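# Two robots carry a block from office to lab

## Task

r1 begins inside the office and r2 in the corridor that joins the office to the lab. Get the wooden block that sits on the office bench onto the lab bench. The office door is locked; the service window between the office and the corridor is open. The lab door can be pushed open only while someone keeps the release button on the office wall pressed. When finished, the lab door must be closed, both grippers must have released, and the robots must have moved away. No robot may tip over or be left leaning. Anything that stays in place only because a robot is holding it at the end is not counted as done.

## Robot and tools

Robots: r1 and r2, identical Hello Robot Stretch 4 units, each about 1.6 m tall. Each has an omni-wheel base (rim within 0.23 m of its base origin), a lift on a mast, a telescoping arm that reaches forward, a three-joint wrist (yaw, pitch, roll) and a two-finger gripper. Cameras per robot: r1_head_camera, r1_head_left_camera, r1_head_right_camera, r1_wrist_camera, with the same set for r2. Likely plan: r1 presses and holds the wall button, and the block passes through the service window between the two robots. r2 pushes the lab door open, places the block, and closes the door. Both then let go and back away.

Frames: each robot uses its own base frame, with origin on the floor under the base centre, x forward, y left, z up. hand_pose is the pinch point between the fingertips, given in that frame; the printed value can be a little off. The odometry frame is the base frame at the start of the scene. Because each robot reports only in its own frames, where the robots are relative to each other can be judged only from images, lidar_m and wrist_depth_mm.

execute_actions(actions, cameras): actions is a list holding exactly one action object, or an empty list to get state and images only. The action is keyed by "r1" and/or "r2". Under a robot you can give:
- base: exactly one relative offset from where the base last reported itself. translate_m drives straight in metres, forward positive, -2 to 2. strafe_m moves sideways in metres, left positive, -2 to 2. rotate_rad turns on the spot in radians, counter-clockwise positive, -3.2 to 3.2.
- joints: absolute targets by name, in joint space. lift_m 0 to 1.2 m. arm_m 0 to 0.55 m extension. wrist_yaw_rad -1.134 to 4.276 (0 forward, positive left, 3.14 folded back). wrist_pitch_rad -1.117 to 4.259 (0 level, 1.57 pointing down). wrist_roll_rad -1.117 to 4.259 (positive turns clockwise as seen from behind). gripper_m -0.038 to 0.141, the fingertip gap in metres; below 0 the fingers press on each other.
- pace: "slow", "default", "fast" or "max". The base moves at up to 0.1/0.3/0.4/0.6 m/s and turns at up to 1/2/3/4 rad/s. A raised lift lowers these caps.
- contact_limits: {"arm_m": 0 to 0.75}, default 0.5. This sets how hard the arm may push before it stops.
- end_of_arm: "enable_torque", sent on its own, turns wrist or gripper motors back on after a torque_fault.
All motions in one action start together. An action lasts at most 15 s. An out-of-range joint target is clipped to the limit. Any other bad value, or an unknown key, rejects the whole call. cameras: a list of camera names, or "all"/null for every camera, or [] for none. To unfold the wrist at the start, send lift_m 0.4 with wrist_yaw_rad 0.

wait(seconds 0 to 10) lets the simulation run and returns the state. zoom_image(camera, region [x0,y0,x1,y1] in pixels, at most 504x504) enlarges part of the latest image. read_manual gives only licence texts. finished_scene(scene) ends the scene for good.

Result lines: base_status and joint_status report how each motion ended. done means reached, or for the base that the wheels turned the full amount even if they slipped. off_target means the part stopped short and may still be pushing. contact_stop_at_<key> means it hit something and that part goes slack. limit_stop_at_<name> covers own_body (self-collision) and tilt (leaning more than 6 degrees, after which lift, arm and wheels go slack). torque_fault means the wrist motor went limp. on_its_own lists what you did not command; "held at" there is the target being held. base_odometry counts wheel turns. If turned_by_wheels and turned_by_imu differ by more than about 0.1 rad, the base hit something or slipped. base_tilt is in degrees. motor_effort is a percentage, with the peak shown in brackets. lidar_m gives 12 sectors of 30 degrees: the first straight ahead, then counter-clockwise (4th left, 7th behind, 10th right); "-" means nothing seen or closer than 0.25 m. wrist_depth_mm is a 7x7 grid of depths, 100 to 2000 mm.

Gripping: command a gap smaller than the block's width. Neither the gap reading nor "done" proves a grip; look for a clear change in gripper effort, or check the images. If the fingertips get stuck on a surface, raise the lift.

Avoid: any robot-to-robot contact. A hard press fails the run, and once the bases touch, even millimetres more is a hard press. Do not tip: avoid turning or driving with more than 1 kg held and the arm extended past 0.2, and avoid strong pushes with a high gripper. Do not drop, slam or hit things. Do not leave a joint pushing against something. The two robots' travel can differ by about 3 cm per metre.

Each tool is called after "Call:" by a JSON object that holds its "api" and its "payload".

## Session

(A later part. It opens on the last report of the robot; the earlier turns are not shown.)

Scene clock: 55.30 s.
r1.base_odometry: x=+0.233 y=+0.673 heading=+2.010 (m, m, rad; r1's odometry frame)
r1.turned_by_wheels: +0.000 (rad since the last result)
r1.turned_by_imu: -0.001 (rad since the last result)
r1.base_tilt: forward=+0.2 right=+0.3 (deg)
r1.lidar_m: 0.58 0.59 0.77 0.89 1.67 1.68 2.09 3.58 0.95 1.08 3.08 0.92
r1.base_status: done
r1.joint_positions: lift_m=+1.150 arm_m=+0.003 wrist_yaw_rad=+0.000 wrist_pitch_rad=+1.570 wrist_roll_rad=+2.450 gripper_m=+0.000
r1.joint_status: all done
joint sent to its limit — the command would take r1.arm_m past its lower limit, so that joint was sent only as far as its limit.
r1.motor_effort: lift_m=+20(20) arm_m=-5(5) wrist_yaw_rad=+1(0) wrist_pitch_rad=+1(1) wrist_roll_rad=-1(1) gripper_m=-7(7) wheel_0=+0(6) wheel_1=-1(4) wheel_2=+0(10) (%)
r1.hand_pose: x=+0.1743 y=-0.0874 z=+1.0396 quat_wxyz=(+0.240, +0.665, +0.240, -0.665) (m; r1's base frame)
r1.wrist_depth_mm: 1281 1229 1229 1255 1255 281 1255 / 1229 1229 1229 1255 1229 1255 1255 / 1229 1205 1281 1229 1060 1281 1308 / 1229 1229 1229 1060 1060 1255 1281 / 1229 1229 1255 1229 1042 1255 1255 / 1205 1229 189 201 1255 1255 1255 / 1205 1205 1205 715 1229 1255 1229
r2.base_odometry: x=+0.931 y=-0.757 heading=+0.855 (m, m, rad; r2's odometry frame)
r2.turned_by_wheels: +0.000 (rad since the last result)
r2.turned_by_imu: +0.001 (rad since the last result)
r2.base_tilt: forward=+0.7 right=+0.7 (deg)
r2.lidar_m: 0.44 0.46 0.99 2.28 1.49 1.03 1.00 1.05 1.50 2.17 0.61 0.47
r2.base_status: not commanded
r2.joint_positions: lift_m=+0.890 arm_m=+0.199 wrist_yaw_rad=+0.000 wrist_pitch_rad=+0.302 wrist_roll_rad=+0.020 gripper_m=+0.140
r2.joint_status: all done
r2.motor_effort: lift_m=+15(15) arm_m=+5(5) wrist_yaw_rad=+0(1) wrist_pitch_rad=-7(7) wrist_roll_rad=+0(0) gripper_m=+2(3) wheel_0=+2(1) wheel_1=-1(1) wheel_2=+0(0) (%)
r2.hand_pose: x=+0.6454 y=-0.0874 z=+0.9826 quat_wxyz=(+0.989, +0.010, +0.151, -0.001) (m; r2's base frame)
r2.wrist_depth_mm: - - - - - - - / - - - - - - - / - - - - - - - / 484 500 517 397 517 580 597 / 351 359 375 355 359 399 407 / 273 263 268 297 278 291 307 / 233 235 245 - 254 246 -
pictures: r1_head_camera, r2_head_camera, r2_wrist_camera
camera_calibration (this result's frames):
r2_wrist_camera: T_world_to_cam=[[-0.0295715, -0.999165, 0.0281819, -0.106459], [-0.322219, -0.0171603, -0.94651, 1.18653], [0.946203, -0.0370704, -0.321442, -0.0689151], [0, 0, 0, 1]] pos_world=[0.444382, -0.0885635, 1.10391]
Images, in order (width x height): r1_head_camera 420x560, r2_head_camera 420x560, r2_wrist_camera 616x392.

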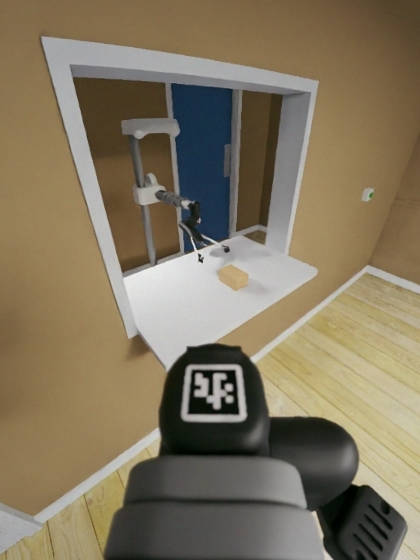

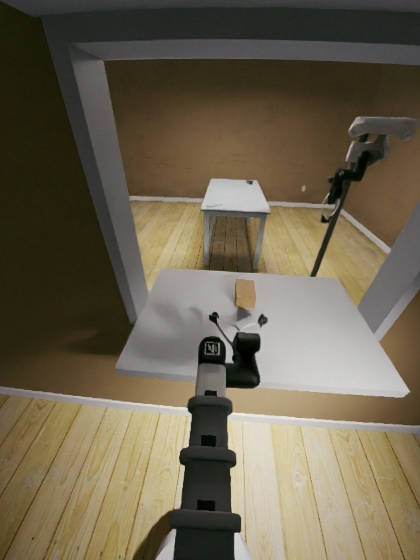

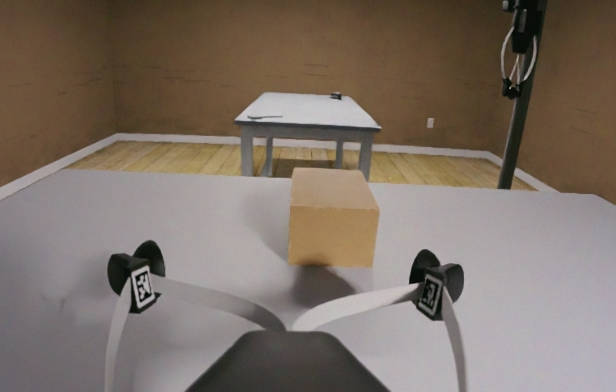

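Call:
{"api": "execute_actions", "payload": {"actions": [{"r1":{"base":{"rotate_rad":0.71},"joints":{"lift_m":0.87,"wrist_pitch_rad":0,"wrist_roll_rad":0},"pace":"fast"},"r2":{"base":{"strafe_m":-0.042},"joints":{"lift_m":0.862,"arm_m":0.27}}}], "cameras": ["r2_wrist_camera"]}}

Call:
{"api": "execute_actions", "payload": {"actions": [{"r1":{"base":{"strafe_m":-0.3},"pace":"max"},"r2":{"joints":{"arm_m":0.375}}}], "cameras": ["r2_wrist_camera","r1_head_camera"]}}

Scene clock: 61.67 s.
r1.base_odometry: x=+0.233 y=+0.673 heading=+2.720 (m, m, rad; r1's odometry frame)
r1.turned_by_wheels: +0.710 (rad since the last result)
r1.turned_by_imu: +0.697 (rad since the last result)
r1.base_tilt: forward=+0.2 right=+0.4 (deg)
r1.lidar_m: 0.74 0.78 1.00 1.66 1.76 2.43 1.26 0.96 1.30 2.73 0.74 0.58
r1.base_status: done
r1.joint_positions: lift_m=+0.870 arm_m=+0.003 wrist_yaw_rad=+0.000 wrist_pitch_rad=+0.002 wrist_roll_rad=+0.000 gripper_m=+0.000
r1.joint_status: all done
r1.motor_effort: lift_m=+16(16) arm_m=-5(5) wrist_yaw_rad=+1(2) wrist_pitch_rad=-6(12) wrist_roll_rad=-2(5) gripper_m=-7(8) wheel_0=-3(6) wheel_1=-2(7) wheel_2=-2(4) (%)
r1.hand_pose: x=+0.4626 y=-0.0874 z=+1.0477 quat_wxyz=(+1.000, +0.000, +0.001, +0.000) (m; r1's base frame)
r1.wrist_depth_mm: 512 512 525 525 525 - - / 512 517 521 521 521 1397 - / 508 508 517 525 521 - - / 504 508 512 512 512 1397 - / 500 500 496 512 512 - 854 / 496 504 188 200 504 820 831 / 492 496 500 343 477 488 508
r2.base_odometry: x=+0.963 y=-0.784 heading=+0.855 (m, m, rad; r2's odometry frame)
r2.turned_by_wheels: +0.000 (rad since the last result)
r2.turned_by_imu: +0.002 (rad since the last result)
r2.base_tilt: forward=+0.7 right=+0.5 (deg)
r2.lidar_m: 0.43 0.47 1.00 2.33 1.49 1.04 1.00 1.06 1.53 2.13 0.60 0.46
r2.base_status: done
r2.joint_positions: lift_m=+0.862 arm_m=+0.269 wrist_yaw_rad=+0.000 wrist_pitch_rad=+0.302 wrist_roll_rad=+0.020 gripper_m=+0.140
r2.joint_status: all done
r2.motor_effort: lift_m=+15(18) arm_m=+5(6) wrist_yaw_rad=+0(0) wrist_pitch_rad=-7(8) wrist_roll_rad=+0(0) gripper_m=+1(0) wheel_0=+0(10) wheel_1=-2(9) wheel_2=+0(0) (%)
r2.hand_pose: x=+0.7154 y=-0.0874 z=+0.9546 quat_wxyz=(+0.989, +0.010, +0.151, -0.002) (m; r2's base frame)
r2.wrist_depth_mm: - - - - - - 991 / - - - - - - - / - - - 1983 - - - / 413 427 404 283 469 488 512 / 298 304 285 273 334 342 345 / 233 223 229 252 236 248 260 / 198 200 208 - 216 208 -
pictures: r2_wrist_camera
camera_calibration (this result's frames):
r2_wrist_camera: T_world_to_cam=[[-0.0296578, -0.999163, 0.0281846, -0.103565], [-0.322306, -0.0171317, -0.946481, 1.1826], [0.946171, -0.0371546, -0.321528, -0.144043], [0, 0, 0, 1]] pos_world=[0.514376, -0.0885701, 1.07591]
Images, in order (width x height): r2_wrist_camera 616x392.

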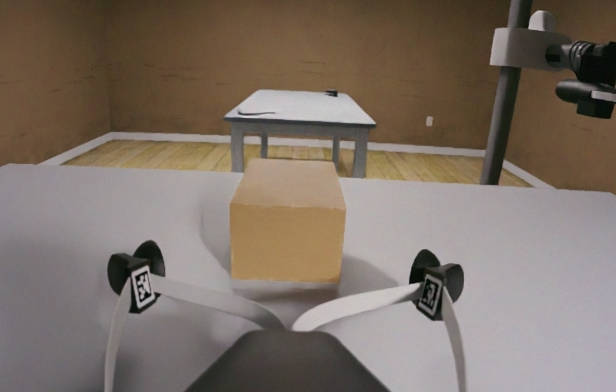

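Scene clock: 63.73 s.
r1.base_odometry: x=+0.356 y=+0.947 heading=+2.720 (m, m, rad; r1's odometry frame)
r1.turned_by_wheels: +0.000 (rad since the last result)
r1.turned_by_imu: +0.000 (rad since the last result)
r1.base_tilt: forward=+0.3 right=+0.4 (deg)
r1.lidar_m: 0.50 0.78 1.06 1.96 2.07 2.85 0.89 0.92 2.87 2.70 0.72 0.54
r1.base_status: done
r1.joint_positions: lift_m=+0.870 arm_m=+0.003 wrist_yaw_rad=+0.000 wrist_pitch_rad=+0.002 wrist_roll_rad=+0.000 gripper_m=+0.000
r1.joint_status: not commanded
r1.motor_effort: lift_m=+16(16) arm_m=-5(5) wrist_yaw_rad=+1(1) wrist_pitch_rad=-7(8) wrist_roll_rad=-3(0) gripper_m=-8(8) wheel_0=-2(12) wheel_1=+1(9) wheel_2=+0(2) (%)
r1.hand_pose: x=+0.4626 y=-0.0874 z=+1.0477 quat_wxyz=(+1.000, +0.000, +0.001, +0.000) (m; r1's base frame)
r1.wrist_depth_mm: 512 512 - - - - - / 504 508 - - - - - / 504 504 - - - - - / 496 496 - - 1366 - - / 496 496 - - - 723 - / 488 496 188 200 768 627 809 / 488 484 404 312 410 480 404
r2.base_odometry: x=+0.963 y=-0.784 heading=+0.855 (m, m, rad; r2's odometry frame)
r2.turned_by_wheels: +0.000 (rad since the last result)
r2.turned_by_imu: +0.001 (rad since the last result)
r2.base_tilt: forward=+0.7 right=+0.5 (deg)
r2.lidar_m: 0.42 0.45 0.98 2.33 1.50 1.04 1.00 1.07 1.49 2.12 0.60 0.46
r2.base_status: not commanded
r2.joint_positions: lift_m=+0.862 arm_m=+0.374 wrist_yaw_rad=+0.000 wrist_pitch_rad=+0.302 wrist_roll_rad=+0.020 gripper_m=+0.140
r2.joint_status: all done
r2.motor_effort: lift_m=+15(15) arm_m=+5(5) wrist_yaw_rad=+0(1) wrist_pitch_rad=-7(7) wrist_roll_rad=+1(0) gripper_m=-2(3) wheel_0=+0(0) wheel_1=-2(2) wheel_2=+0(0) (%)
r2.hand_pose: x=+0.8204 y=-0.0874 z=+0.9546 quat_wxyz=(+0.989, +0.010, +0.151, -0.002) (m; r2's base frame)
r2.wrist_depth_mm: - - - - - 750 - / - - - - - 668 - / - - - - - - - / 410 424 1921 282 - - - / 297 304 211 202 332 340 345 / 233 221 181 180 203 247 258 / 196 201 193 - 208 208 -
pictures: r1_head_camera, r2_wrist_camera
camera_calibration (this result's frames):
r2_wrist_camera: T_world_to_cam=[[-0.0297508, -0.99916, 0.0281863, -0.100402], [-0.322358, -0.0171013, -0.946463, 1.21645], [0.94615, -0.0372441, -0.321579, -0.243326], [0, 0, 0, 1]] pos_world=[0.619369, -0.0885772, 1.07591]
Images, in order (width x height): r1_head_camera 420x560, r2_wrist_camera 616x392.

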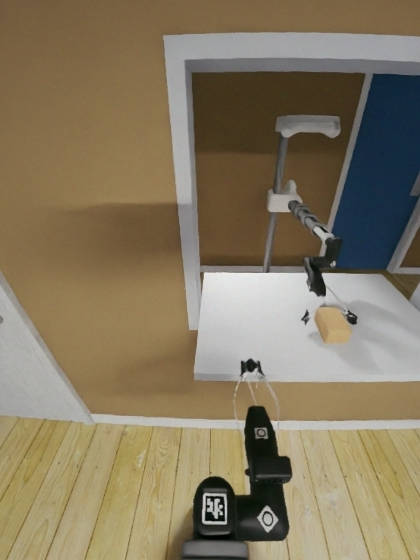

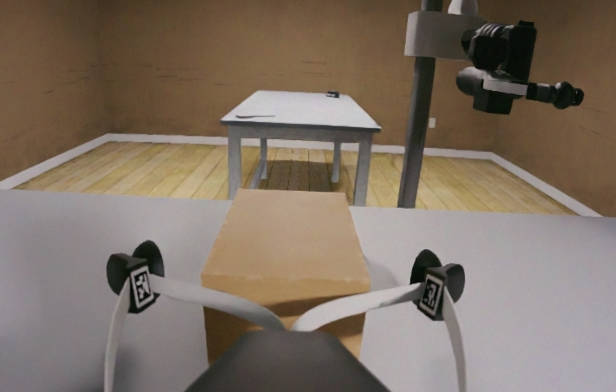

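Call:
{"api": "execute_actions", "payload": {"actions": [{"r1":{"base":{"strafe_m":-0.3},"pace":"max"},"r2":{"joints":{"gripper_m":0.02}}}], "cameras": []}}

Call:
{"api": "execute_actions", "payload": {"actions": [{"r1":{"base":{"strafe_m":-0.3},"pace":"max"},"r2":{"base":{"translate_m":-0.3},"joints":{"lift_m":0.91,"arm_m":0.15}}}], "cameras": ["r2_wrist_camera"]}}

Call:
{"api": "execute_actions", "payload": {"actions": [{"r1":{"base":{"strafe_m":-1.2},"pace":"max"},"r2":{"base":{"strafe_m":1.4},"joints":{"arm_m":0.005},"pace":"fast"}}], "cameras": ["r2_wrist_camera","r1_wrist_camera","r1_head_camera","r2_head_left_camera"]}}

Scene clock: 71.03 s.
r1.base_odometry: x=+0.479 y=+1.221 heading=+2.719 (m, m, rad; r1's odometry frame)
r1.turned_by_wheels: +0.000 (rad since the last result)
r1.turned_by_imu: -0.001 (rad since the last result)
r1.base_tilt: forward=+0.2 right=+0.2 (deg)
r1.lidar_m: 0.51 0.53 1.08 2.27 2.38 0.92 0.89 0.92 2.56 2.50 0.71 0.54
r1.base_status: done
r1.joint_positions: lift_m=+0.870 arm_m=+0.003 wrist_yaw_rad=+0.000 wrist_pitch_rad=+0.002 wrist_roll_rad=+0.000 gripper_m=+0.000
r1.joint_status: not commanded
r1.motor_effort: lift_m=+16(16) arm_m=-5(5) wrist_yaw_rad=+1(1) wrist_pitch_rad=-6(6) wrist_roll_rad=-1(1) gripper_m=-7(6) wheel_0=-2(12) wheel_1=+1(10) wheel_2=+0(3) (%)
r1.hand_pose: x=+0.4626 y=-0.0874 z=+1.0477 quat_wxyz=(+1.000, +0.000, +0.001, +0.000) (m; r1's base frame)
r1.wrist_depth_mm: - - - - - - 640 / - - - 1430 - - 640 / - - - - - - 640 / - - - 1308 - - 627 / - - - 723 - - 627 / 603 683 188 201 778 820 615 / 436 413 404 291 415 488 508
r2.base_odometry: x=+0.963 y=-0.784 heading=+0.855 (m, m, rad; r2's odometry frame)
r2.turned_by_wheels: +0.000 (rad since the last result)
r2.turned_by_imu: +0.002 (rad since the last result)
r2.base_tilt: forward=+0.8 right=+0.5 (deg)
r2.lidar_m: 0.43 0.46 0.98 2.32 1.50 1.03 1.01 1.06 1.52 2.13 0.60 0.46
r2.base_status: not commanded
r2.joint_positions: lift_m=+0.862 arm_m=+0.374 wrist_yaw_rad=+0.000 wrist_pitch_rad=+0.305 wrist_roll_rad=+0.020 gripper_m=+0.021
r2.joint_status: all done
r2.motor_effort: lift_m=+15(16) arm_m=+5(5) wrist_yaw_rad=+0(1) wrist_pitch_rad=-15(14) wrist_roll_rad=+0(0) gripper_m=-25(27) wheel_0=+0(0) wheel_1=-2(2) wheel_2=+0(0) (%)
r2.hand_pose: x=+0.8202 y=-0.0874 z=+0.9538 quat_wxyz=(+0.988, +0.010, +0.152, -0.002) (m; r2's base frame)
r2.wrist_depth_mm: - - - 866 - - - / - - - - - - - / - - - 1921 - - - / 404 418 424 267 - - - / 294 303 198 191 329 334 338 / 230 176 172 175 182 256 256 / 193 196 187 - 206 206 -
pictures: none
No camera images: the call's "cameras" was empty. Leave "cameras" out to get every camera's image.

Scene clock: 73.50 s.
r1.base_odometry: x=+0.602 y=+1.495 heading=+2.719 (m, m, rad; r1's odometry frame)
r1.turned_by_wheels: +0.000 (rad since the last result)
r1.turned_by_imu: +0.000 (rad since the last result)
r1.base_tilt: forward=+0.3 right=+0.3 (deg)
r1.lidar_m: 0.50 0.54 0.73 2.56 2.68 0.92 0.90 3.05 2.26 2.19 1.04 0.52
r1.base_status: done
r1.joint_positions: lift_m=+0.870 arm_m=+0.003 wrist_yaw_rad=+0.000 wrist_pitch_rad=+0.002 wrist_roll_rad=+0.000 gripper_m=+0.000
r1.joint_status: not commanded
r1.motor_effort: lift_m=+16(16) arm_m=-5(5) wrist_yaw_rad=+1(1) wrist_pitch_rad=-6(8) wrist_roll_rad=-4(3) gripper_m=-6(7) wheel_0=-2(10) wheel_1=+1(10) wheel_2=+0(1) (%)
r1.hand_pose: x=+0.4626 y=-0.0874 z=+1.0477 quat_wxyz=(+1.000, +0.000, +0.001, +0.000) (m; r1's base frame)
r1.wrist_depth_mm: - - - - 647 517 521 / - - - - 621 508 508 / - - - - 603 508 508 / - - - - 591 500 504 / - - - - 580 500 504 / 634 676 189 200 504 488 496 / 433 410 404 312 413 488 492
r2.base_odometry: x=+0.766 y=-1.011 heading=+0.855 (m, m, rad; r2's odometry frame)
r2.turned_by_wheels: +0.000 (rad since the last result)
r2.turned_by_imu: +0.001 (rad since the last result)
r2.base_tilt: forward=+0.8 right=+0.6 (deg)
r2.lidar_m: 0.66 0.78 1.45 2.34 0.99 0.72 0.68 0.75 1.05 2.37 1.33 0.76
r2.base_status: done
r2.joint_positions: lift_m=+0.910 arm_m=+0.151 wrist_yaw_rad=+0.000 wrist_pitch_rad=+0.305 wrist_roll_rad=+0.020 gripper_m=+0.021
r2.joint_status: all done
r2.motor_effort: lift_m=+23(25) arm_m=-5(6) wrist_yaw_rad=+0(2) wrist_pitch_rad=-14(15) wrist_roll_rad=+0(1) gripper_m=-24(26) wheel_0=-2(3) wheel_1=-2(9) wheel_2=-1(9) (%)
r2.hand_pose: x=+0.5969 y=-0.0874 z=+1.0011 quat_wxyz=(+0.988, +0.010, +0.152, -0.002) (m; r2's base frame)
r2.wrist_depth_mm: - - - - - - - / 647 - - - - - 661 / 654 891 904 - - - 661 / 525 544 554 268 603 621 609 / 402 402 198 191 427 439 442 / 699 176 172 175 182 410 707 / 723 732 452 - 732 732 741
pictures: r2_wrist_camera
camera_calibration (this result's frames):
r2_wrist_camera: T_world_to_cam=[[-0.0296671, -0.99916, 0.0282758, -0.108504], [-0.325201, -0.0171011, -0.94549, 1.18916], [0.945179, -0.0372452, -0.324421, -0.0134269], [0, 0, 0, 1]] pos_world=[0.396189, -0.0885772, 1.12305]
Images, in order (width x height): r2_wrist_camera 616x392.

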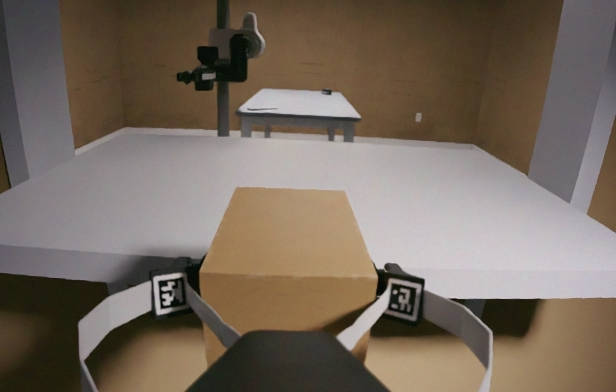

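Scene clock: 78.43 s.
r1.base_odometry: x=+1.093 y=+2.589 heading=+2.719 (m, m, rad; r1's odometry frame)
r1.turned_by_wheels: +0.000 (rad since the last result)
r1.turned_by_imu: +0.002 (rad since the last result)
r1.base_tilt: forward=+0.2 right=+0.3 (deg)
r1.lidar_m: 0.66 0.74 1.03 2.93 1.39 1.50 3.70 1.37 1.04 0.98 0.96 0.73
r1.base_status: done
r1.joint_positions: lift_m=+0.870 arm_m=+0.003 wrist_yaw_rad=+0.000 wrist_pitch_rad=+0.002 wrist_roll_rad=+0.000 gripper_m=+0.000
r1.joint_status: not commanded
r1.motor_effort: lift_m=+16(16) arm_m=-5(5) wrist_yaw_rad=+0(0) wrist_pitch_rad=-9(7) wrist_roll_rad=-3(3) gripper_m=-6(7) wheel_0=+0(11) wheel_1=+1(12) wheel_2=-1(2) (%)
r1.hand_pose: x=+0.4626 y=-0.0874 z=+1.0477 quat_wxyz=(+1.000, +0.000, +0.001, +0.000) (m; r1's base frame)
r1.wrist_depth_mm: 473 473 477 477 480 488 484 / 469 466 469 473 480 473 484 / 466 469 469 469 469 477 477 / 459 462 462 430 469 469 473 / 459 466 459 462 462 466 466 / 455 459 188 201 459 466 469 / 445 452 452 320 455 462 462
r2.base_odometry: x=-0.290 y=-0.092 heading=+0.855 (m, m, rad; r2's odometry frame)
r2.turned_by_wheels: +0.000 (rad since the last result)
r2.turned_by_imu: +0.002 (rad since the last result)
r2.base_tilt: forward=+0.9 right=+0.7 (deg)
r2.lidar_m: 0.51 1.09 0.96 0.93 0.90 0.71 0.72 0.77 0.97 3.02 1.31 1.05
r2.base_status: done
r2.joint_positions: lift_m=+0.910 arm_m=+0.006 wrist_yaw_rad=+0.000 wrist_pitch_rad=+0.305 wrist_roll_rad=+0.020 gripper_m=+0.021
r2.joint_status: all done
r2.motor_effort: lift_m=+22(23) arm_m=-5(5) wrist_yaw_rad=+0(1) wrist_pitch_rad=-15(17) wrist_roll_rad=+0(0) gripper_m=-28(23) wheel_0=+0(10) wheel_1=-1(11) wheel_2=-1(1) (%)
r2.hand_pose: x=+0.4519 y=-0.0874 z=+1.0012 quat_wxyz=(+0.988, +0.010, +0.152, -0.002) (m; r2's base frame)
r2.wrist_depth_mm: 707 715 715 715 707 715 715 / 741 741 750 750 750 741 741 / 778 778 788 788 788 788 788 / 820 831 820 268 831 831 831 / 878 878 198 191 866 878 891 / 931 176 172 174 182 931 960 / 991 991 585 - 1008 1008 1008
pictures: r1_head_camera, r1_wrist_camera, r2_head_left_camera, r2_wrist_camera
camera_calibration (this result's frames):
r1_wrist_camera: T_world_to_cam=[[-0.0353382, -0.998564, 0.0402737, -0.121123], [0.024459, -0.041151, -0.998854, 1.094], [0.999076, -0.0343126, 0.025878, -0.271058], [0, 0, 0, 1]] pos_world=[0.239769, -0.0852299, 1.10464]
r2_wrist_camera: T_world_to_cam=[[-0.0295806, -0.999162, 0.028275, -0.112821], [-0.325179, -0.0171293, -0.945497, 1.14205], [0.94519, -0.0371628, -0.3244, 0.123585], [0, 0, 0, 1]] pos_world=[0.251222, -0.0885708, 1.12309]
Images, in order (width x height): r1_head_camera 420x560, r1_wrist_camera 616x392, r2_head_left_camera 420x672, r2_wrist_camera 616x392.

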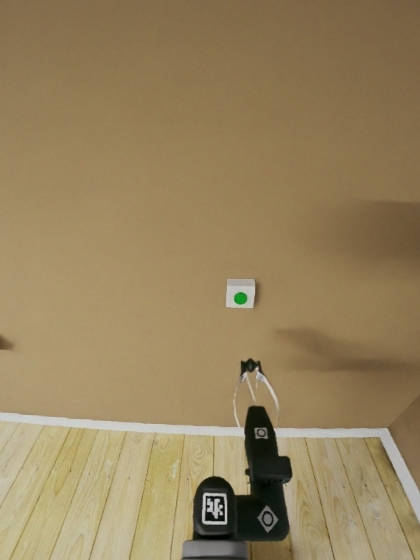

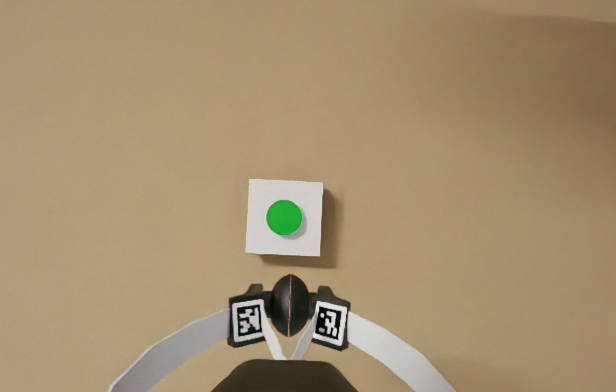

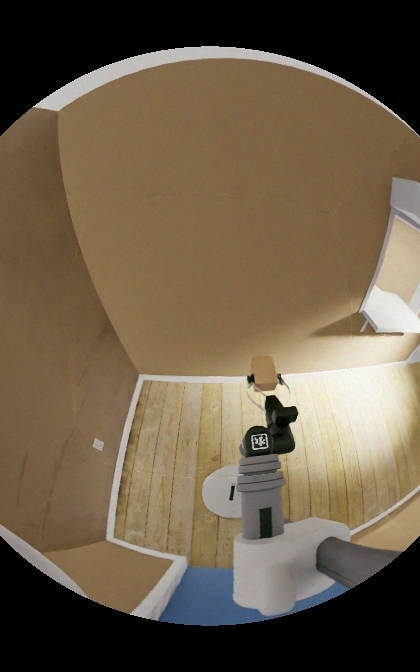

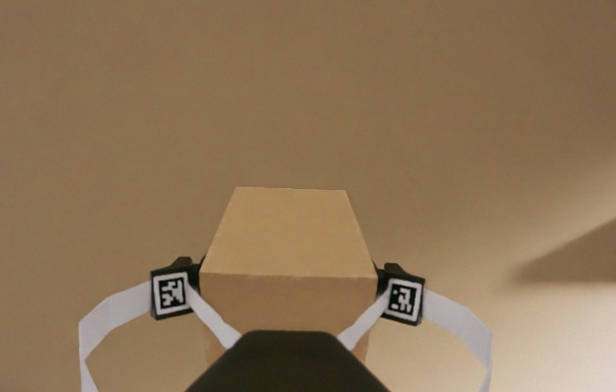

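Call:
{"api": "execute_actions", "payload": {"actions": [{"r1":{"base":{"strafe_m":0.008},"joints":{"lift_m":0.922,"arm_m":0.14}},"r2":{"base":{"translate_m":-0.45},"joints":{"lift_m":0.55,"wrist_yaw_rad":3.1}}}], "cameras": ["r2_wrist_camera","r1_wrist_camera","r2_head_left_camera"]}}

Call:
{"api": "execute_actions", "payload": {"actions": [{"r1":{"joints":{"arm_m":0.175},"pace":"slow"}}], "cameras": ["r1_wrist_camera","r1_head_camera"]}}

Scene clock: 86.33 s.
r1.base_odometry: x=+1.090 y=+2.582 heading=+2.719 (m, m, rad; r1's odometry frame)
r1.turned_by_wheels: +0.000 (rad since the last result)
r1.turned_by_imu: -0.002 (rad since the last result)
r1.base_tilt: forward=+0.3 right=+0.2 (deg)
r1.lidar_m: 0.65 0.74 1.03 2.94 1.37 1.48 3.68 1.34 1.04 1.00 0.98 0.73
r1.base_status: done
r1.joint_positions: lift_m=+0.922 arm_m=+0.139 wrist_yaw_rad=+0.000 wrist_pitch_rad=+0.002 wrist_roll_rad=+0.000 gripper_m=+0.000
r1.joint_status: all done
r1.motor_effort: lift_m=+20(22) arm_m=+6(8) wrist_yaw_rad=+1(1) wrist_pitch_rad=-5(5) wrist_roll_rad=+0(2) gripper_m=-6(6) wheel_0=+1(6) wheel_1=+0(8) wheel_2=+0(0) (%)
r1.hand_pose: x=+0.5984 y=-0.0874 z=+1.0995 quat_wxyz=(+1.000, +0.000, +0.001, +0.000) (m; r1's base frame)
r1.wrist_depth_mm: 336 336 340 340 342 345 345 / 332 334 334 340 340 343 343 / 330 332 334 336 336 340 340 / 329 329 332 332 334 336 340 / 325 327 329 294 332 334 334 / 324 325 187 201 330 332 332 / 320 322 322 254 325 330 330
r2.base_odometry: x=-0.586 y=-0.431 heading=+0.855 (m, m, rad; r2's odometry frame)
r2.turned_by_wheels: +0.000 (rad since the last result)
r2.turned_by_imu: +0.004 (rad since the last result)
r2.base_tilt: forward=+0.9 right=+0.6 (deg)
r2.lidar_m: 1.47 1.30 0.96 0.67 0.37 0.28 0.26 0.29 0.40 0.93 1.73 1.51
r2.base_status: done
r2.joint_positions: lift_m=+0.550 arm_m=+0.006 wrist_yaw_rad=+3.100 wrist_pitch_rad=+0.305 wrist_roll_rad=+0.020 gripper_m=+0.021
r2.joint_status: all done
r2.motor_effort: lift_m=+16(19) arm_m=-5(5) wrist_yaw_rad=+1(7) wrist_pitch_rad=-15(14) wrist_roll_rad=+1(1) gripper_m=-23(26) wheel_0=-1(3) wheel_1=-1(6) wheel_2=+1(13) (%)
r2.hand_pose: x=-0.0945 y=+0.0989 z=+0.6417 quat_wxyz=(+0.022, -0.152, +0.013, +0.988) (m; r2's base frame)
r2.wrist_depth_mm: 144 188 345 347 351 353 322 / 351 355 362 366 368 368 324 / 370 377 379 382 389 389 325 / 394 397 394 268 410 402 330 / 415 415 198 191 427 410 340 / 436 176 172 175 182 377 357 / 459 469 324 - 492 397 384
pictures: r1_wrist_camera, r2_head_left_camera, r2_wrist_camera
camera_calibration (this result's frames):
r1_wrist_camera: T_world_to_cam=[[-0.0352566, -0.998566, 0.0402919, -0.118452], [0.0248491, -0.0411805, -0.998843, 1.14218], [0.999069, -0.0342146, 0.0262653, -0.408468], [0, 0, 0, 1]] pos_world=[0.375529, -0.0852218, 1.15636]
r2_wrist_camera: T_world_to_cam=[[0.0715543, 0.997036, 0.0282656, -0.120522], [0.325563, 0.00344023, -0.945514, 0.687161], [-0.942809, 0.0768578, -0.324352, 0.340609], [0, 0, 0, 1]] pos_world=[0.106039, 0.0916226, 0.763604]
Images, in order (width x height): r1_wrist_camera 616x392, r2_head_left_camera 420x672, r2_wrist_camera 616x392.

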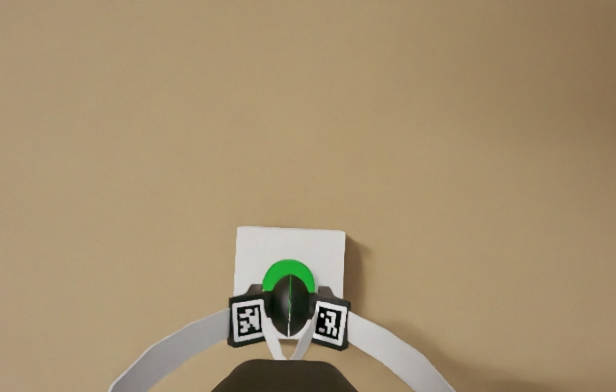

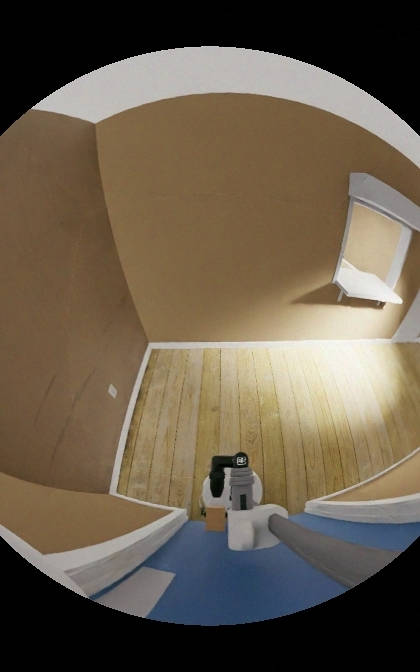

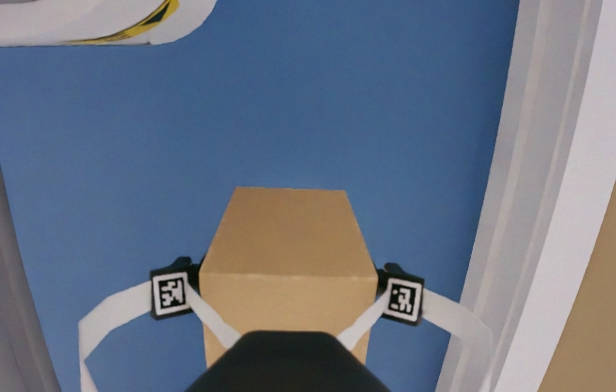

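Scene clock: 87.80 s.
r1.base_odometry: x=+1.090 y=+2.582 heading=+2.719 (m, m, rad; r1's odometry frame)
r1.turned_by_wheels: +0.000 (rad since the last result)
r1.turned_by_imu: +0.000 (rad since the last result)
r1.base_tilt: forward=+0.3 right=+0.3 (deg)
r1.lidar_m: 0.69 0.73 1.02 2.93 1.37 1.46 3.67 1.35 1.05 1.00 0.98 0.73
r1.base_status: not commanded
r1.joint_positions: lift_m=+0.922 arm_m=+0.174 wrist_yaw_rad=+0.000 wrist_pitch_rad=+0.002 wrist_roll_rad=+0.000 gripper_m=+0.000
r1.joint_status: all done
r1.motor_effort: lift_m=+20(20) arm_m=+6(7) wrist_yaw_rad=+0(0) wrist_pitch_rad=-4(5) wrist_roll_rad=-2(1) gripper_m=-7(7) wheel_0=+1(1) wheel_1=+0(0) wheel_2=+0(0) (%)
r1.hand_pose: x=+0.6334 y=-0.0874 z=+1.0995 quat_wxyz=(+1.000, +0.000, +0.001, +0.000) (m; r1's base frame)
r1.wrist_depth_mm: 300 300 304 304 307 309 309 / 297 298 300 301 304 306 307 / 297 298 300 300 301 303 306 / 294 298 297 298 301 303 303 / 291 293 293 257 298 300 301 / 289 291 189 201 294 297 297 / 290 289 289 220 291 294 297
r2.base_odometry: x=-0.586 y=-0.431 heading=+0.855 (m, m, rad; r2's odometry frame)
r2.turned_by_wheels: +0.000 (rad since the last result)
r2.turned_by_imu: +0.001 (rad since the last result)
r2.base_tilt: forward=+0.9 right=+0.5 (deg)
r2.lidar_m: 1.48 1.28 0.99 0.67 0.37 0.28 0.26 0.29 0.42 0.94 1.74 1.51
r2.base_status: not commanded
r2.joint_positions: lift_m=+0.550 arm_m=+0.006 wrist_yaw_rad=+3.100 wrist_pitch_rad=+0.305 wrist_roll_rad=+0.020 gripper_m=+0.021
r2.joint_status: not commanded
r2.motor_effort: lift_m=+16(16) arm_m=-5(5) wrist_yaw_rad=+1(1) wrist_pitch_rad=-15(15) wrist_roll_rad=+1(0) gripper_m=-27(26) wheel_0=+0(1) wheel_1=-1(1) wheel_2=+1(1) (%)
r2.hand_pose: x=-0.0945 y=+0.0989 z=+0.6417 quat_wxyz=(+0.022, -0.152, +0.013, +0.988) (m; r2's base frame)
r2.wrist_depth_mm: 144 188 343 347 351 351 322 / 351 355 359 364 368 368 325 / 370 373 379 384 387 387 325 / 392 397 392 268 410 404 329 / 413 418 198 191 424 410 340 / 439 176 172 174 182 377 357 / 459 469 325 - 492 394 387
pictures: r1_head_camera, r1_wrist_camera
camera_calibration (this result's frames):
r1_wrist_camera: T_world_to_cam=[[-0.0352567, -0.998566, 0.0402919, -0.117218], [0.0248493, -0.0411804, -0.998843, 1.14131], [0.999069, -0.0342147, 0.0262655, -0.443422], [0, 0, 0, 1]] pos_world=[0.410516, -0.0852218, 1.15636]
Images, in order (width x height): r1_head_camera 420x560, r1_wrist_camera 616x392.

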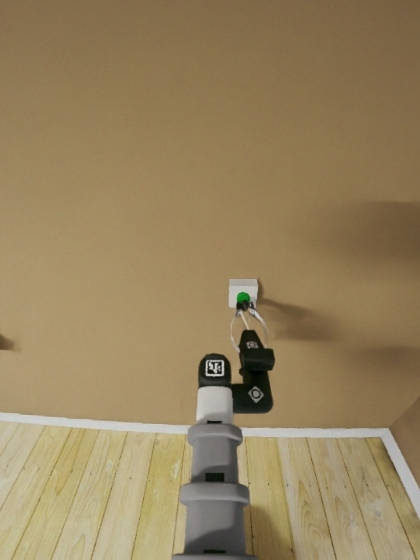

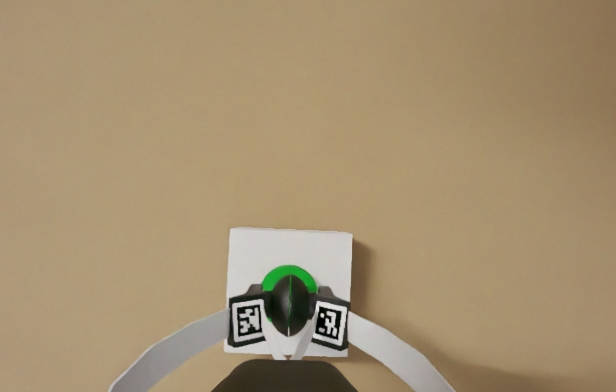

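Call:
{"api": "execute_actions", "payload": {"actions": [{"r1":{"joints":{"arm_m":0.19},"pace":"slow"},"r2":{"base":{"translate_m":-0.04},"pace":"slow"}}], "cameras": ["r1_wrist_camera"]}}

Scene clock: 91.23 s.
r1.base_odometry: x=+1.090 y=+2.582 heading=+2.719 (m, m, rad; r1's odometry frame)
r1.turned_by_wheels: +0.000 (rad since the last result)
r1.turned_by_imu: -0.001 (rad since the last result)
r1.base_tilt: forward=+0.3 right=+0.3 (deg)
r1.lidar_m: 0.68 0.74 1.04 2.94 1.38 1.50 3.68 1.35 1.03 0.99 0.97 0.72
r1.base_status: not commanded
r1.joint_positions: lift_m=+0.922 arm_m=+0.189 wrist_yaw_rad=-0.001 wrist_pitch_rad=+0.002 wrist_roll_rad=+0.000 gripper_m=+0.000
r1.joint_status: all done
r1.motor_effort: lift_m=+20(20) arm_m=+7(4) wrist_yaw_rad=+2(3) wrist_pitch_rad=-5(7) wrist_roll_rad=-1(2) gripper_m=-5(6) wheel_0=+1(1) wheel_1=+0(0) wheel_2=+0(0) (%)
r1.hand_pose: x=+0.6481 y=-0.0876 z=+1.0995 quat_wxyz=(+1.000, +0.000, +0.001, +0.000) (m; r1's base frame)
r1.wrist_depth_mm: 286 286 289 291 290 293 294 / 283 286 285 287 289 293 291 / 282 282 283 285 287 289 290 / 279 282 282 283 286 286 287 / 276 278 281 243 282 286 286 / 276 277 189 200 281 283 285 / 273 274 276 182 278 282 279
r2.base_odometry: x=-0.612 y=-0.461 heading=+0.854 (m, m, rad; r2's odometry frame)
r2.turned_by_wheels: +0.000 (rad since the last result)
r2.turned_by_imu: +0.001 (rad since the last result)
r2.base_tilt: forward=+0.8 right=+0.6 (deg)
r2.lidar_m: 1.50 1.30 0.97 0.52 0.33 0.25 0.25 0.25 0.35 0.68 1.79 1.58
r2.base_status: done
r2.joint_positions: lift_m=+0.550 arm_m=+0.006 wrist_yaw_rad=+3.100 wrist_pitch_rad=+0.305 wrist_roll_rad=+0.020 gripper_m=+0.021
r2.joint_status: not commanded
r2.motor_effort: lift_m=+16(16) arm_m=-5(5) wrist_yaw_rad=+2(2) wrist_pitch_rad=-15(15) wrist_roll_rad=+1(1) gripper_m=-23(26) wheel_0=-4(5) wheel_1=-4(4) wheel_2=+4(8) (%)
r2.hand_pose: x=-0.0945 y=+0.0989 z=+0.6417 quat_wxyz=(+0.022, -0.152, +0.013, +0.988) (m; r2's base frame)
r2.wrist_depth_mm: 144 189 307 310 312 317 307 / 314 317 322 325 329 330 309 / 330 336 340 343 345 349 317 / 349 353 351 268 366 368 325 / 370 373 198 191 382 387 322 / 389 176 172 175 182 377 322 / 410 421 301 - 439 392 334
pictures: r1_wrist_camera
camera_calibration (this result's frames):
r1_wrist_camera: T_world_to_cam=[[-0.0359249, -0.998542, 0.0402919, -0.116456], [0.0248216, -0.041197, -0.998843, 1.14095], [0.999046, -0.0348833, 0.0262654, -0.458208], [0, 0, 0, 1]] pos_world=[0.425267, -0.0852657, 1.15636]
Images, in order (width x height): r1_wrist_camera 616x392.

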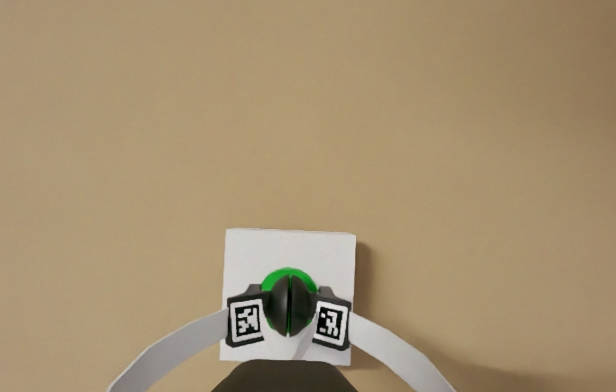

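Call:
{"api": "execute_actions", "payload": {"actions": [{"r1":{"joints":{"arm_m":0.198},"pace":"slow"}}], "cameras": ["r1_wrist_camera"]}}

Call:
{"api": "execute_actions", "payload": {"actions": [{"r2":{"base":{"translate_m":-0.06},"pace":"slow"}}], "cameras": ["r2_wrist_camera"]}}

Scene clock: 94.37 s.
r1.base_odometry: x=+1.090 y=+2.582 heading=+2.719 (m, m, rad; r1's odometry frame)
r1.turned_by_wheels: +0.000 (rad since the last result)
r1.turned_by_imu: -0.001 (rad since the last result)
r1.base_tilt: forward=+0.3 right=+0.3 (deg)
r1.lidar_m: 0.69 0.73 1.02 2.93 1.38 1.48 3.70 1.37 1.04 0.99 0.99 0.73
r1.base_status: not commanded
r1.joint_positions: lift_m=+0.922 arm_m=+0.196 wrist_yaw_rad=-0.005 wrist_pitch_rad=+0.001 wrist_roll_rad=+0.000 gripper_m=+0.000
r1.joint_status: all done
r1.on_its_own: wrist_yaw_rad is at rest, and its effort (+16) is outside its rest range (-13 to +13)
r1.motor_effort: lift_m=+20(20) arm_m=+13(9) wrist_yaw_rad=+16(16) wrist_pitch_rad=-2(5) wrist_roll_rad=-3(0) gripper_m=-5(7) wheel_0=+1(1) wheel_1=+1(1) wheel_2=-6(6) (%)
r1.hand_pose: x=+0.6547 y=-0.0889 z=+1.0997 quat_wxyz=(+1.000, +0.000, +0.001, -0.003) (m; r1's base frame)
r1.wrist_depth_mm: 278 281 282 285 286 289 290 / 276 279 282 283 283 286 289 / 276 278 278 279 282 285 287 / 273 274 277 278 281 282 283 / 272 272 272 238 278 279 281 / 270 271 186 201 278 277 279 / 267 270 271 183 176 277 277
r2.base_odometry: x=-0.612 y=-0.461 heading=+0.854 (m, m, rad; r2's odometry frame)
r2.turned_by_wheels: +0.000 (rad since the last result)
r2.turned_by_imu: +0.001 (rad since the last result)
r2.base_tilt: forward=+1.0 right=+0.6 (deg)
r2.lidar_m: 1.50 1.28 0.97 0.53 0.31 0.25 0.25 0.25 0.36 0.67 1.76 1.57
r2.base_status: not commanded
r2.joint_positions: lift_m=+0.550 arm_m=+0.006 wrist_yaw_rad=+3.100 wrist_pitch_rad=+0.305 wrist_roll_rad=+0.020 gripper_m=+0.021
r2.joint_status: not commanded
r2.motor_effort: lift_m=+16(16) arm_m=-5(5) wrist_yaw_rad=+1(2) wrist_pitch_rad=-16(15) wrist_roll_rad=+0(1) gripper_m=-25(25) wheel_0=-3(3) wheel_1=-4(4) wheel_2=+3(4) (%)
r2.hand_pose: x=-0.0945 y=+0.0989 z=+0.6417 quat_wxyz=(+0.022, -0.152, +0.013, +0.988) (m; r2's base frame)
r2.wrist_depth_mm: 144 188 307 310 314 317 307 / 312 319 322 325 327 332 310 / 332 336 340 343 347 349 315 / 349 351 351 268 366 366 325 / 370 373 198 191 382 387 324 / 392 176 172 175 182 377 322 / 410 421 300 - 439 394 330
pictures: r1_wrist_camera
camera_calibration (this result's frames):
r1_wrist_camera: T_world_to_cam=[[-0.0406194, -0.998363, 0.0402615, -0.114449], [0.0254917, -0.0413171, -0.998821, 1.14051], [0.998849, -0.0395451, 0.0271283, -0.466096], [0, 0, 0, 1]] pos_world=[0.431837, -0.0855704, 1.15642]
Images, in order (width x height): r1_wrist_camera 616x392.

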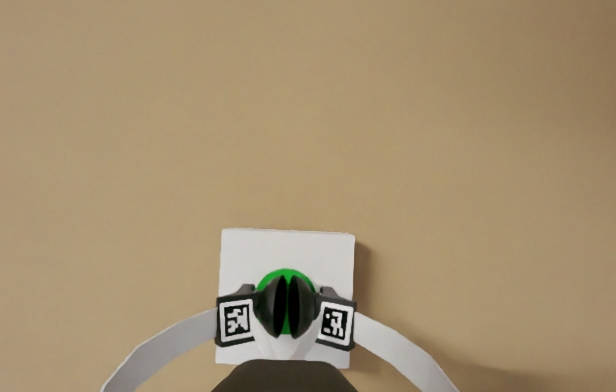

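Scene clock: 96.20 s.
r1.base_odometry: x=+1.090 y=+2.582 heading=+2.719 (m, m, rad; r1's odometry frame)
r1.turned_by_wheels: +0.000 (rad since the last result)
r1.turned_by_imu: -0.001 (rad since the last result)
r1.base_tilt: forward=+0.2 right=+0.4 (deg)
r1.lidar_m: 0.69 0.75 1.04 2.94 1.37 1.49 3.69 1.36 1.02 0.99 0.99 0.72
r1.base_status: not commanded
r1.joint_positions: lift_m=+0.922 arm_m=+0.196 wrist_yaw_rad=-0.005 wrist_pitch_rad=+0.001 wrist_roll_rad=+0.000 gripper_m=+0.000
r1.joint_status: not commanded
r1.on_its_own: wrist_yaw_rad is at rest, and its effort (+16) is outside its rest range (-13 to +13)
r1.motor_effort: lift_m=+20(20) arm_m=+13(13) wrist_yaw_rad=+16(17) wrist_pitch_rad=-4(3) wrist_roll_rad=-2(3) gripper_m=-4(4) wheel_0=+1(1) wheel_1=+1(1) wheel_2=-6(6) (%)
r1.hand_pose: x=+0.6547 y=-0.0889 z=+1.0997 quat_wxyz=(+1.000, +0.000, +0.001, -0.003) (m; r1's base frame)
r1.wrist_depth_mm: 281 279 285 287 286 290 290 / 278 278 279 282 285 286 287 / 276 278 278 281 282 286 287 / 274 274 277 278 281 281 282 / 270 273 273 237 278 281 282 / 268 270 187 200 276 278 279 / 267 267 271 183 176 277 277
r2.base_odometry: x=-0.651 y=-0.506 heading=+0.854 (m, m, rad; r2's odometry frame)
r2.turned_by_wheels: +0.000 (rad since the last result)
r2.turned_by_imu: +0.000 (rad since the last result)
r2.base_tilt: forward=+0.8 right=+0.6 (deg)
r2.lidar_m: 1.58 1.32 0.99 0.35 0.30 0.25 - 0.25 0.29 0.59 1.86 1.62
r2.base_status: done
r2.joint_positions: lift_m=+0.550 arm_m=+0.006 wrist_yaw_rad=+3.100 wrist_pitch_rad=+0.305 wrist_roll_rad=+0.020 gripper_m=+0.021
r2.joint_status: not commanded
r2.motor_effort: lift_m=+17(16) arm_m=-5(5) wrist_yaw_rad=+1(2) wrist_pitch_rad=-15(16) wrist_roll_rad=+1(0) gripper_m=-28(26) wheel_0=-3(6) wheel_1=-4(9) wheel_2=+3(11) (%)
r2.hand_pose: x=-0.0946 y=+0.0989 z=+0.6417 quat_wxyz=(+0.022, -0.152, +0.013, +0.988) (m; r2's base frame)
r2.wrist_depth_mm: 144 189 291 298 306 312 322 / 289 296 304 312 320 329 340 / 303 312 320 327 338 347 338 / 320 329 332 268 357 368 330 / 340 347 198 191 373 389 309 / 357 176 172 175 182 394 307 / 375 389 289 - 430 397 315
pictures: r2_wrist_camera
camera_calibration (this result's frames):
r2_wrist_camera: T_world_to_cam=[[0.0713412, 0.997051, 0.0282654, -0.120482], [0.325558, 0.00351005, -0.945515, 0.687122], [-0.942827, 0.0766562, -0.324348, 0.340574], [0, 0, 0, 1]] pos_world=[0.106, 0.0916075, 0.763554]
Images, in order (width x height): r2_wrist_camera 616x392.

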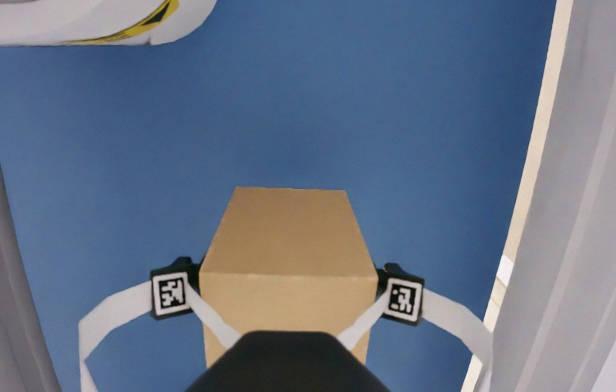

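Opening.

Call:
{"api": "execute_actions", "payload": {"actions": [{"r2":{"base":{"translate_m":-0.6}}}], "cameras": ["r2_wrist_camera","r2_head_left_camera"]}}

Scene clock: 101.53 s.
r1.base_odometry: x=+1.090 y=+2.582 heading=+2.719 (m, m, rad; r1's odometry frame)
r1.turned_by_wheels: +0.000 (rad since the last result)
r1.turned_by_imu: -0.002 (rad since the last result)
r1.base_tilt: forward=+0.2 right=+0.3 (deg)
r1.lidar_m: 0.68 0.74 1.02 2.95 1.38 1.48 3.69 1.37 1.04 0.99 0.99 0.73
r1.base_status: not commanded
r1.joint_positions: lift_m=+0.922 arm_m=+0.196 wrist_yaw_rad=-0.005 wrist_pitch_rad=+0.001 wrist_roll_rad=+0.000 gripper_m=+0.000
r1.joint_status: not commanded
r1.on_its_own: wrist_yaw_rad is at rest, and its effort (+16) is outside its rest range (-13 to +13)
r1.motor_effort: lift_m=+20(20) arm_m=+12(13) wrist_yaw_rad=+16(16) wrist_pitch_rad=-4(1) wrist_roll_rad=-1(2) gripper_m=-6(4) wheel_0=+1(1) wheel_1=+1(1) wheel_2=-6(6) (%)
r1.hand_pose: x=+0.6547 y=-0.0889 z=+1.0997 quat_wxyz=(+1.000, +0.000, +0.001, -0.003) (m; r1's base frame)
r1.wrist_depth_mm: 278 281 282 285 287 289 289 / 277 279 281 285 285 286 287 / 277 278 278 281 282 283 286 / 273 274 277 278 279 282 283 / 272 274 274 237 278 279 281 / 270 272 187 200 277 279 281 / 267 268 268 182 175 277 277
r2.base_odometry: x=-1.045 y=-0.958 heading=+0.854 (m, m, rad; r2's odometry frame)
r2.turned_by_wheels: +0.000 (rad since the last result)
r2.turned_by_imu: +0.004 (rad since the last result)
r2.base_tilt: forward=+0.7 right=+0.5 (deg)
r2.lidar_m: 2.18 0.53 0.57 0.98 1.03 1.47 0.28 0.25 - 0.25 0.33 2.22
r2.base_status: done
r2.joint_positions: lift_m=+0.550 arm_m=+0.006 wrist_yaw_rad=+3.100 wrist_pitch_rad=+0.305 wrist_roll_rad=+0.020 gripper_m=+0.021
r2.joint_status: not commanded
r2.motor_effort: lift_m=+17(17) arm_m=-5(5) wrist_yaw_rad=+1(0) wrist_pitch_rad=-15(16) wrist_roll_rad=+0(0) gripper_m=-24(26) wheel_0=-1(7) wheel_1=-2(10) wheel_2=+0(14) (%)
r2.hand_pose: x=-0.0946 y=+0.0988 z=+0.6417 quat_wxyz=(+0.022, -0.152, +0.013, +0.988) (m; r2's base frame)
r2.wrist_depth_mm: 144 188 - - - 1661 1205 / 303 366 - - - 1708 1205 / 312 379 - - - 1708 1229 / 324 397 1863 268 - 1708 1205 / 336 407 198 191 1618 1576 1182 / 343 176 173 175 183 1255 1138 / 351 442 351 - 1008 1008 1042
pictures: r2_head_left_camera, r2_wrist_camera
camera_calibration (this result's frames):
r2_wrist_camera: T_world_to_cam=[[0.0712715, 0.997056, 0.028266, -0.120469], [0.325573, 0.00353205, -0.94551, 0.687118], [-0.942827, 0.0765906, -0.324363, 0.340576], [0, 0, 0, 1]] pos_world=[0.105983, 0.0916026, 0.763553]
Images, in order (width x height): r2_head_left_camera 420x672, r2_wrist_camera 616x392.

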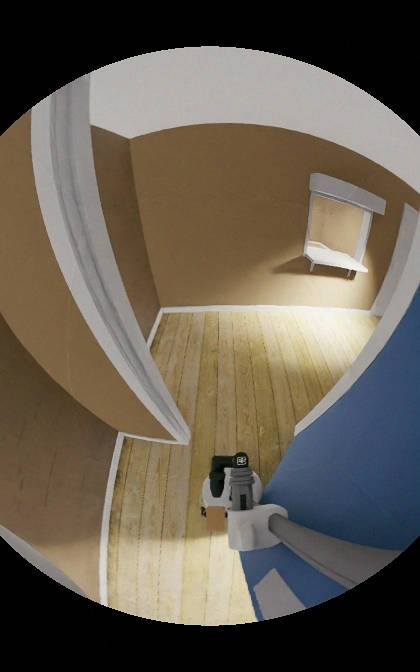

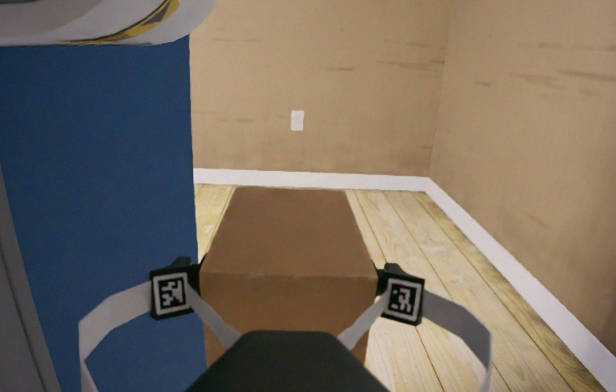

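Call:
{"api": "execute_actions", "payload": {"actions": [{"r2":{"base":{"translate_m":-1.0}}}], "cameras": ["r2_head_right_camera"]}}

Call:
{"api": "execute_actions", "payload": {"actions": [{"r2":{"base":{"rotate_rad":-1.6}}}], "cameras": ["r2_head_camera","r2_head_left_camera"]}}

Scene clock: 108.43 s.
r1.base_odometry: x=+1.090 y=+2.582 heading=+2.719 (m, m, rad; r1's odometry frame)
r1.turned_by_wheels: +0.000 (rad since the last result)
r1.turned_by_imu: -0.002 (rad since the last result)
r1.base_tilt: forward=+0.2 right=+0.2 (deg)
r1.lidar_m: 0.69 0.73 1.05 2.92 1.38 1.49 3.69 1.37 1.03 0.99 0.98 0.74
r1.base_status: not commanded
r1.joint_positions: lift_m=+0.922 arm_m=+0.196 wrist_yaw_rad=-0.005 wrist_pitch_rad=+0.001 wrist_roll_rad=+0.000 gripper_m=+0.000
r1.joint_status: not commanded
r1.on_its_own: wrist_yaw_rad is at rest, and its effort (+15) is outside its rest range (-13 to +13)
r1.motor_effort: lift_m=+20(20) arm_m=+13(12) wrist_yaw_rad=+15(16) wrist_pitch_rad=-3(3) wrist_roll_rad=-2(3) gripper_m=-3(4) wheel_0=+1(1) wheel_1=+1(1) wheel_2=-6(6) (%)
r1.hand_pose: x=+0.6547 y=-0.0889 z=+1.0997 quat_wxyz=(+1.000, +0.000, +0.001, -0.003) (m; r1's base frame)
r1.wrist_depth_mm: 279 281 283 286 287 289 290 / 277 279 279 283 285 286 289 / 273 277 281 282 283 283 286 / 272 276 277 277 279 282 286 / 271 272 273 238 278 279 282 / 268 271 186 201 276 278 277 / 267 267 268 183 176 276 278
r2.base_odometry: x=-1.703 y=-1.712 heading=+0.854 (m, m, rad; r2's odometry frame)
r2.turned_by_wheels: +0.000 (rad since the last result)
r2.turned_by_imu: +0.005 (rad since the last result)
r2.base_tilt: forward=+0.7 right=+0.5 (deg)
r2.lidar_m: 1.10 1.17 1.06 1.02 1.08 1.15 1.12 1.20 1.01 0.98 1.03 1.38
r2.base_status: done
r2.joint_positions: lift_m=+0.550 arm_m=+0.006 wrist_yaw_rad=+3.100 wrist_pitch_rad=+0.305 wrist_roll_rad=+0.020 gripper_m=+0.021
r2.joint_status: not commanded
r2.motor_effort: lift_m=+17(17) arm_m=-4(5) wrist_yaw_rad=+0(1) wrist_pitch_rad=-15(15) wrist_roll_rad=+1(1) gripper_m=-27(22) wheel_0=-1(10) wheel_1=-1(10) wheel_2=-1(13) (%)
r2.hand_pose: x=-0.0946 y=+0.0988 z=+0.6416 quat_wxyz=(+0.022, -0.152, +0.013, +0.988) (m; r2's base frame)
r2.wrist_depth_mm: 144 188 1118 1160 1138 1160 1182 / 1138 1160 1182 1182 1182 1182 1205 / 1229 1205 1229 1229 1255 1255 1255 / 1281 1281 1308 268 1308 1366 1281 / 1336 1366 198 191 1366 1397 1281 / 1118 176 172 175 182 1255 1182 / 917 960 559 - 1008 1008 1042
pictures: r2_head_right_camera
Images, in order (width x height): r2_head_right_camera 420x672.

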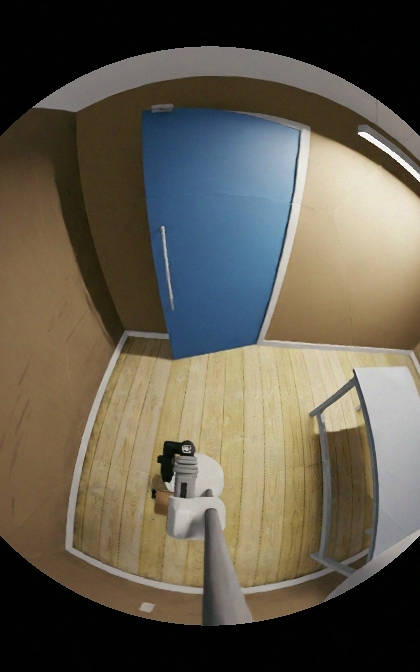

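Scene clock: 110.50 s.
r1.base_odometry: x=+1.090 y=+2.582 heading=+2.719 (m, m, rad; r1's odometry frame)
r1.turned_by_wheels: +0.000 (rad since the last result)
r1.turned_by_imu: -0.001 (rad since the last result)
r1.base_tilt: forward=+0.2 right=+0.2 (deg)
r1.lidar_m: 0.70 0.73 1.01 2.92 1.38 1.49 3.69 1.38 1.04 1.00 0.99 0.72
r1.base_status: not commanded
r1.joint_positions: lift_m=+0.922 arm_m=+0.196 wrist_yaw_rad=-0.005 wrist_pitch_rad=+0.001 wrist_roll_rad=+0.000 gripper_m=+0.000
r1.joint_status: not commanded
r1.on_its_own: wrist_yaw_rad is at rest, and its effort (+15) is outside its rest range (-13 to +13)
r1.motor_effort: lift_m=+20(20) arm_m=+12(13) wrist_yaw_rad=+15(15) wrist_pitch_rad=-2(3) wrist_roll_rad=-2(3) gripper_m=-3(4) wheel_0=+1(1) wheel_1=+1(1) wheel_2=-6(6) (%)
r1.hand_pose: x=+0.6547 y=-0.0889 z=+1.0997 quat_wxyz=(+1.000, +0.000, +0.001, -0.003) (m; r1's base frame)
r1.wrist_depth_mm: 279 279 283 285 287 289 291 / 278 281 281 282 285 286 287 / 274 277 279 282 282 283 286 / 273 274 276 279 281 281 283 / 272 273 273 238 278 279 282 / 267 271 187 201 277 278 279 / 267 270 270 184 176 274 278
r2.base_odometry: x=-1.703 y=-1.712 heading=-0.746 (m, m, rad; r2's odometry frame)
r2.turned_by_wheels: -1.600 (rad since the last result)
r2.turned_by_imu: -1.593 (rad since the last result)
r2.base_tilt: forward=+0.8 right=+0.6 (deg)
r2.lidar_m: 0.97 1.02 1.46 1.37 1.44 1.06 1.02 1.05 1.17 1.12 1.17 1.02
r2.base_status: done
r2.joint_positions: lift_m=+0.550 arm_m=+0.006 wrist_yaw_rad=+3.100 wrist_pitch_rad=+0.305 wrist_roll_rad=+0.020 gripper_m=+0.021
r2.joint_status: not commanded
r2.motor_effort: lift_m=+17(17) arm_m=-4(5) wrist_yaw_rad=+0(0) wrist_pitch_rad=-15(15) wrist_roll_rad=+0(0) gripper_m=-25(28) wheel_0=+1(5) wheel_1=+2(8) wheel_2=+1(10) (%)
r2.hand_pose: x=-0.0946 y=+0.0988 z=+0.6416 quat_wxyz=(+0.022, -0.152, +0.013, +0.988) (m; r2's base frame)
r2.wrist_depth_mm: 144 189 1042 1042 1078 1078 1098 / 1025 1042 1078 1118 1098 1138 1138 / 1078 1098 1138 1138 1182 1205 1229 / 1138 1182 1182 268 1229 1281 1308 / 1229 1229 198 191 1308 1366 1397 / 1118 176 172 175 182 1281 1255 / 917 960 554 - 1008 1008 1060
pictures: r2_head_camera, r2_head_left_camera
Images, in order (width x height): r2_head_camera 420x560, r2_head_left_camera 420x672.

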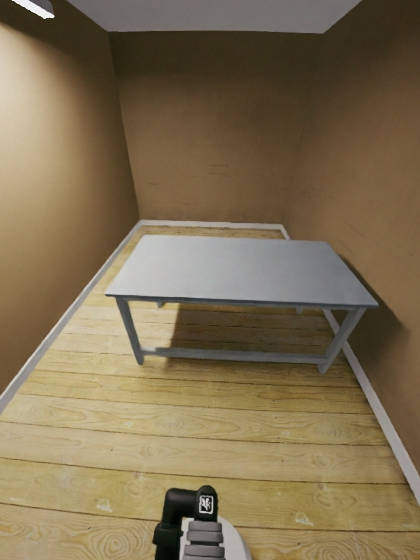

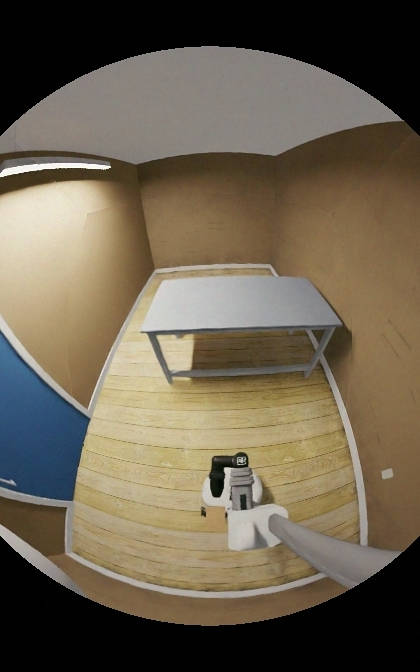

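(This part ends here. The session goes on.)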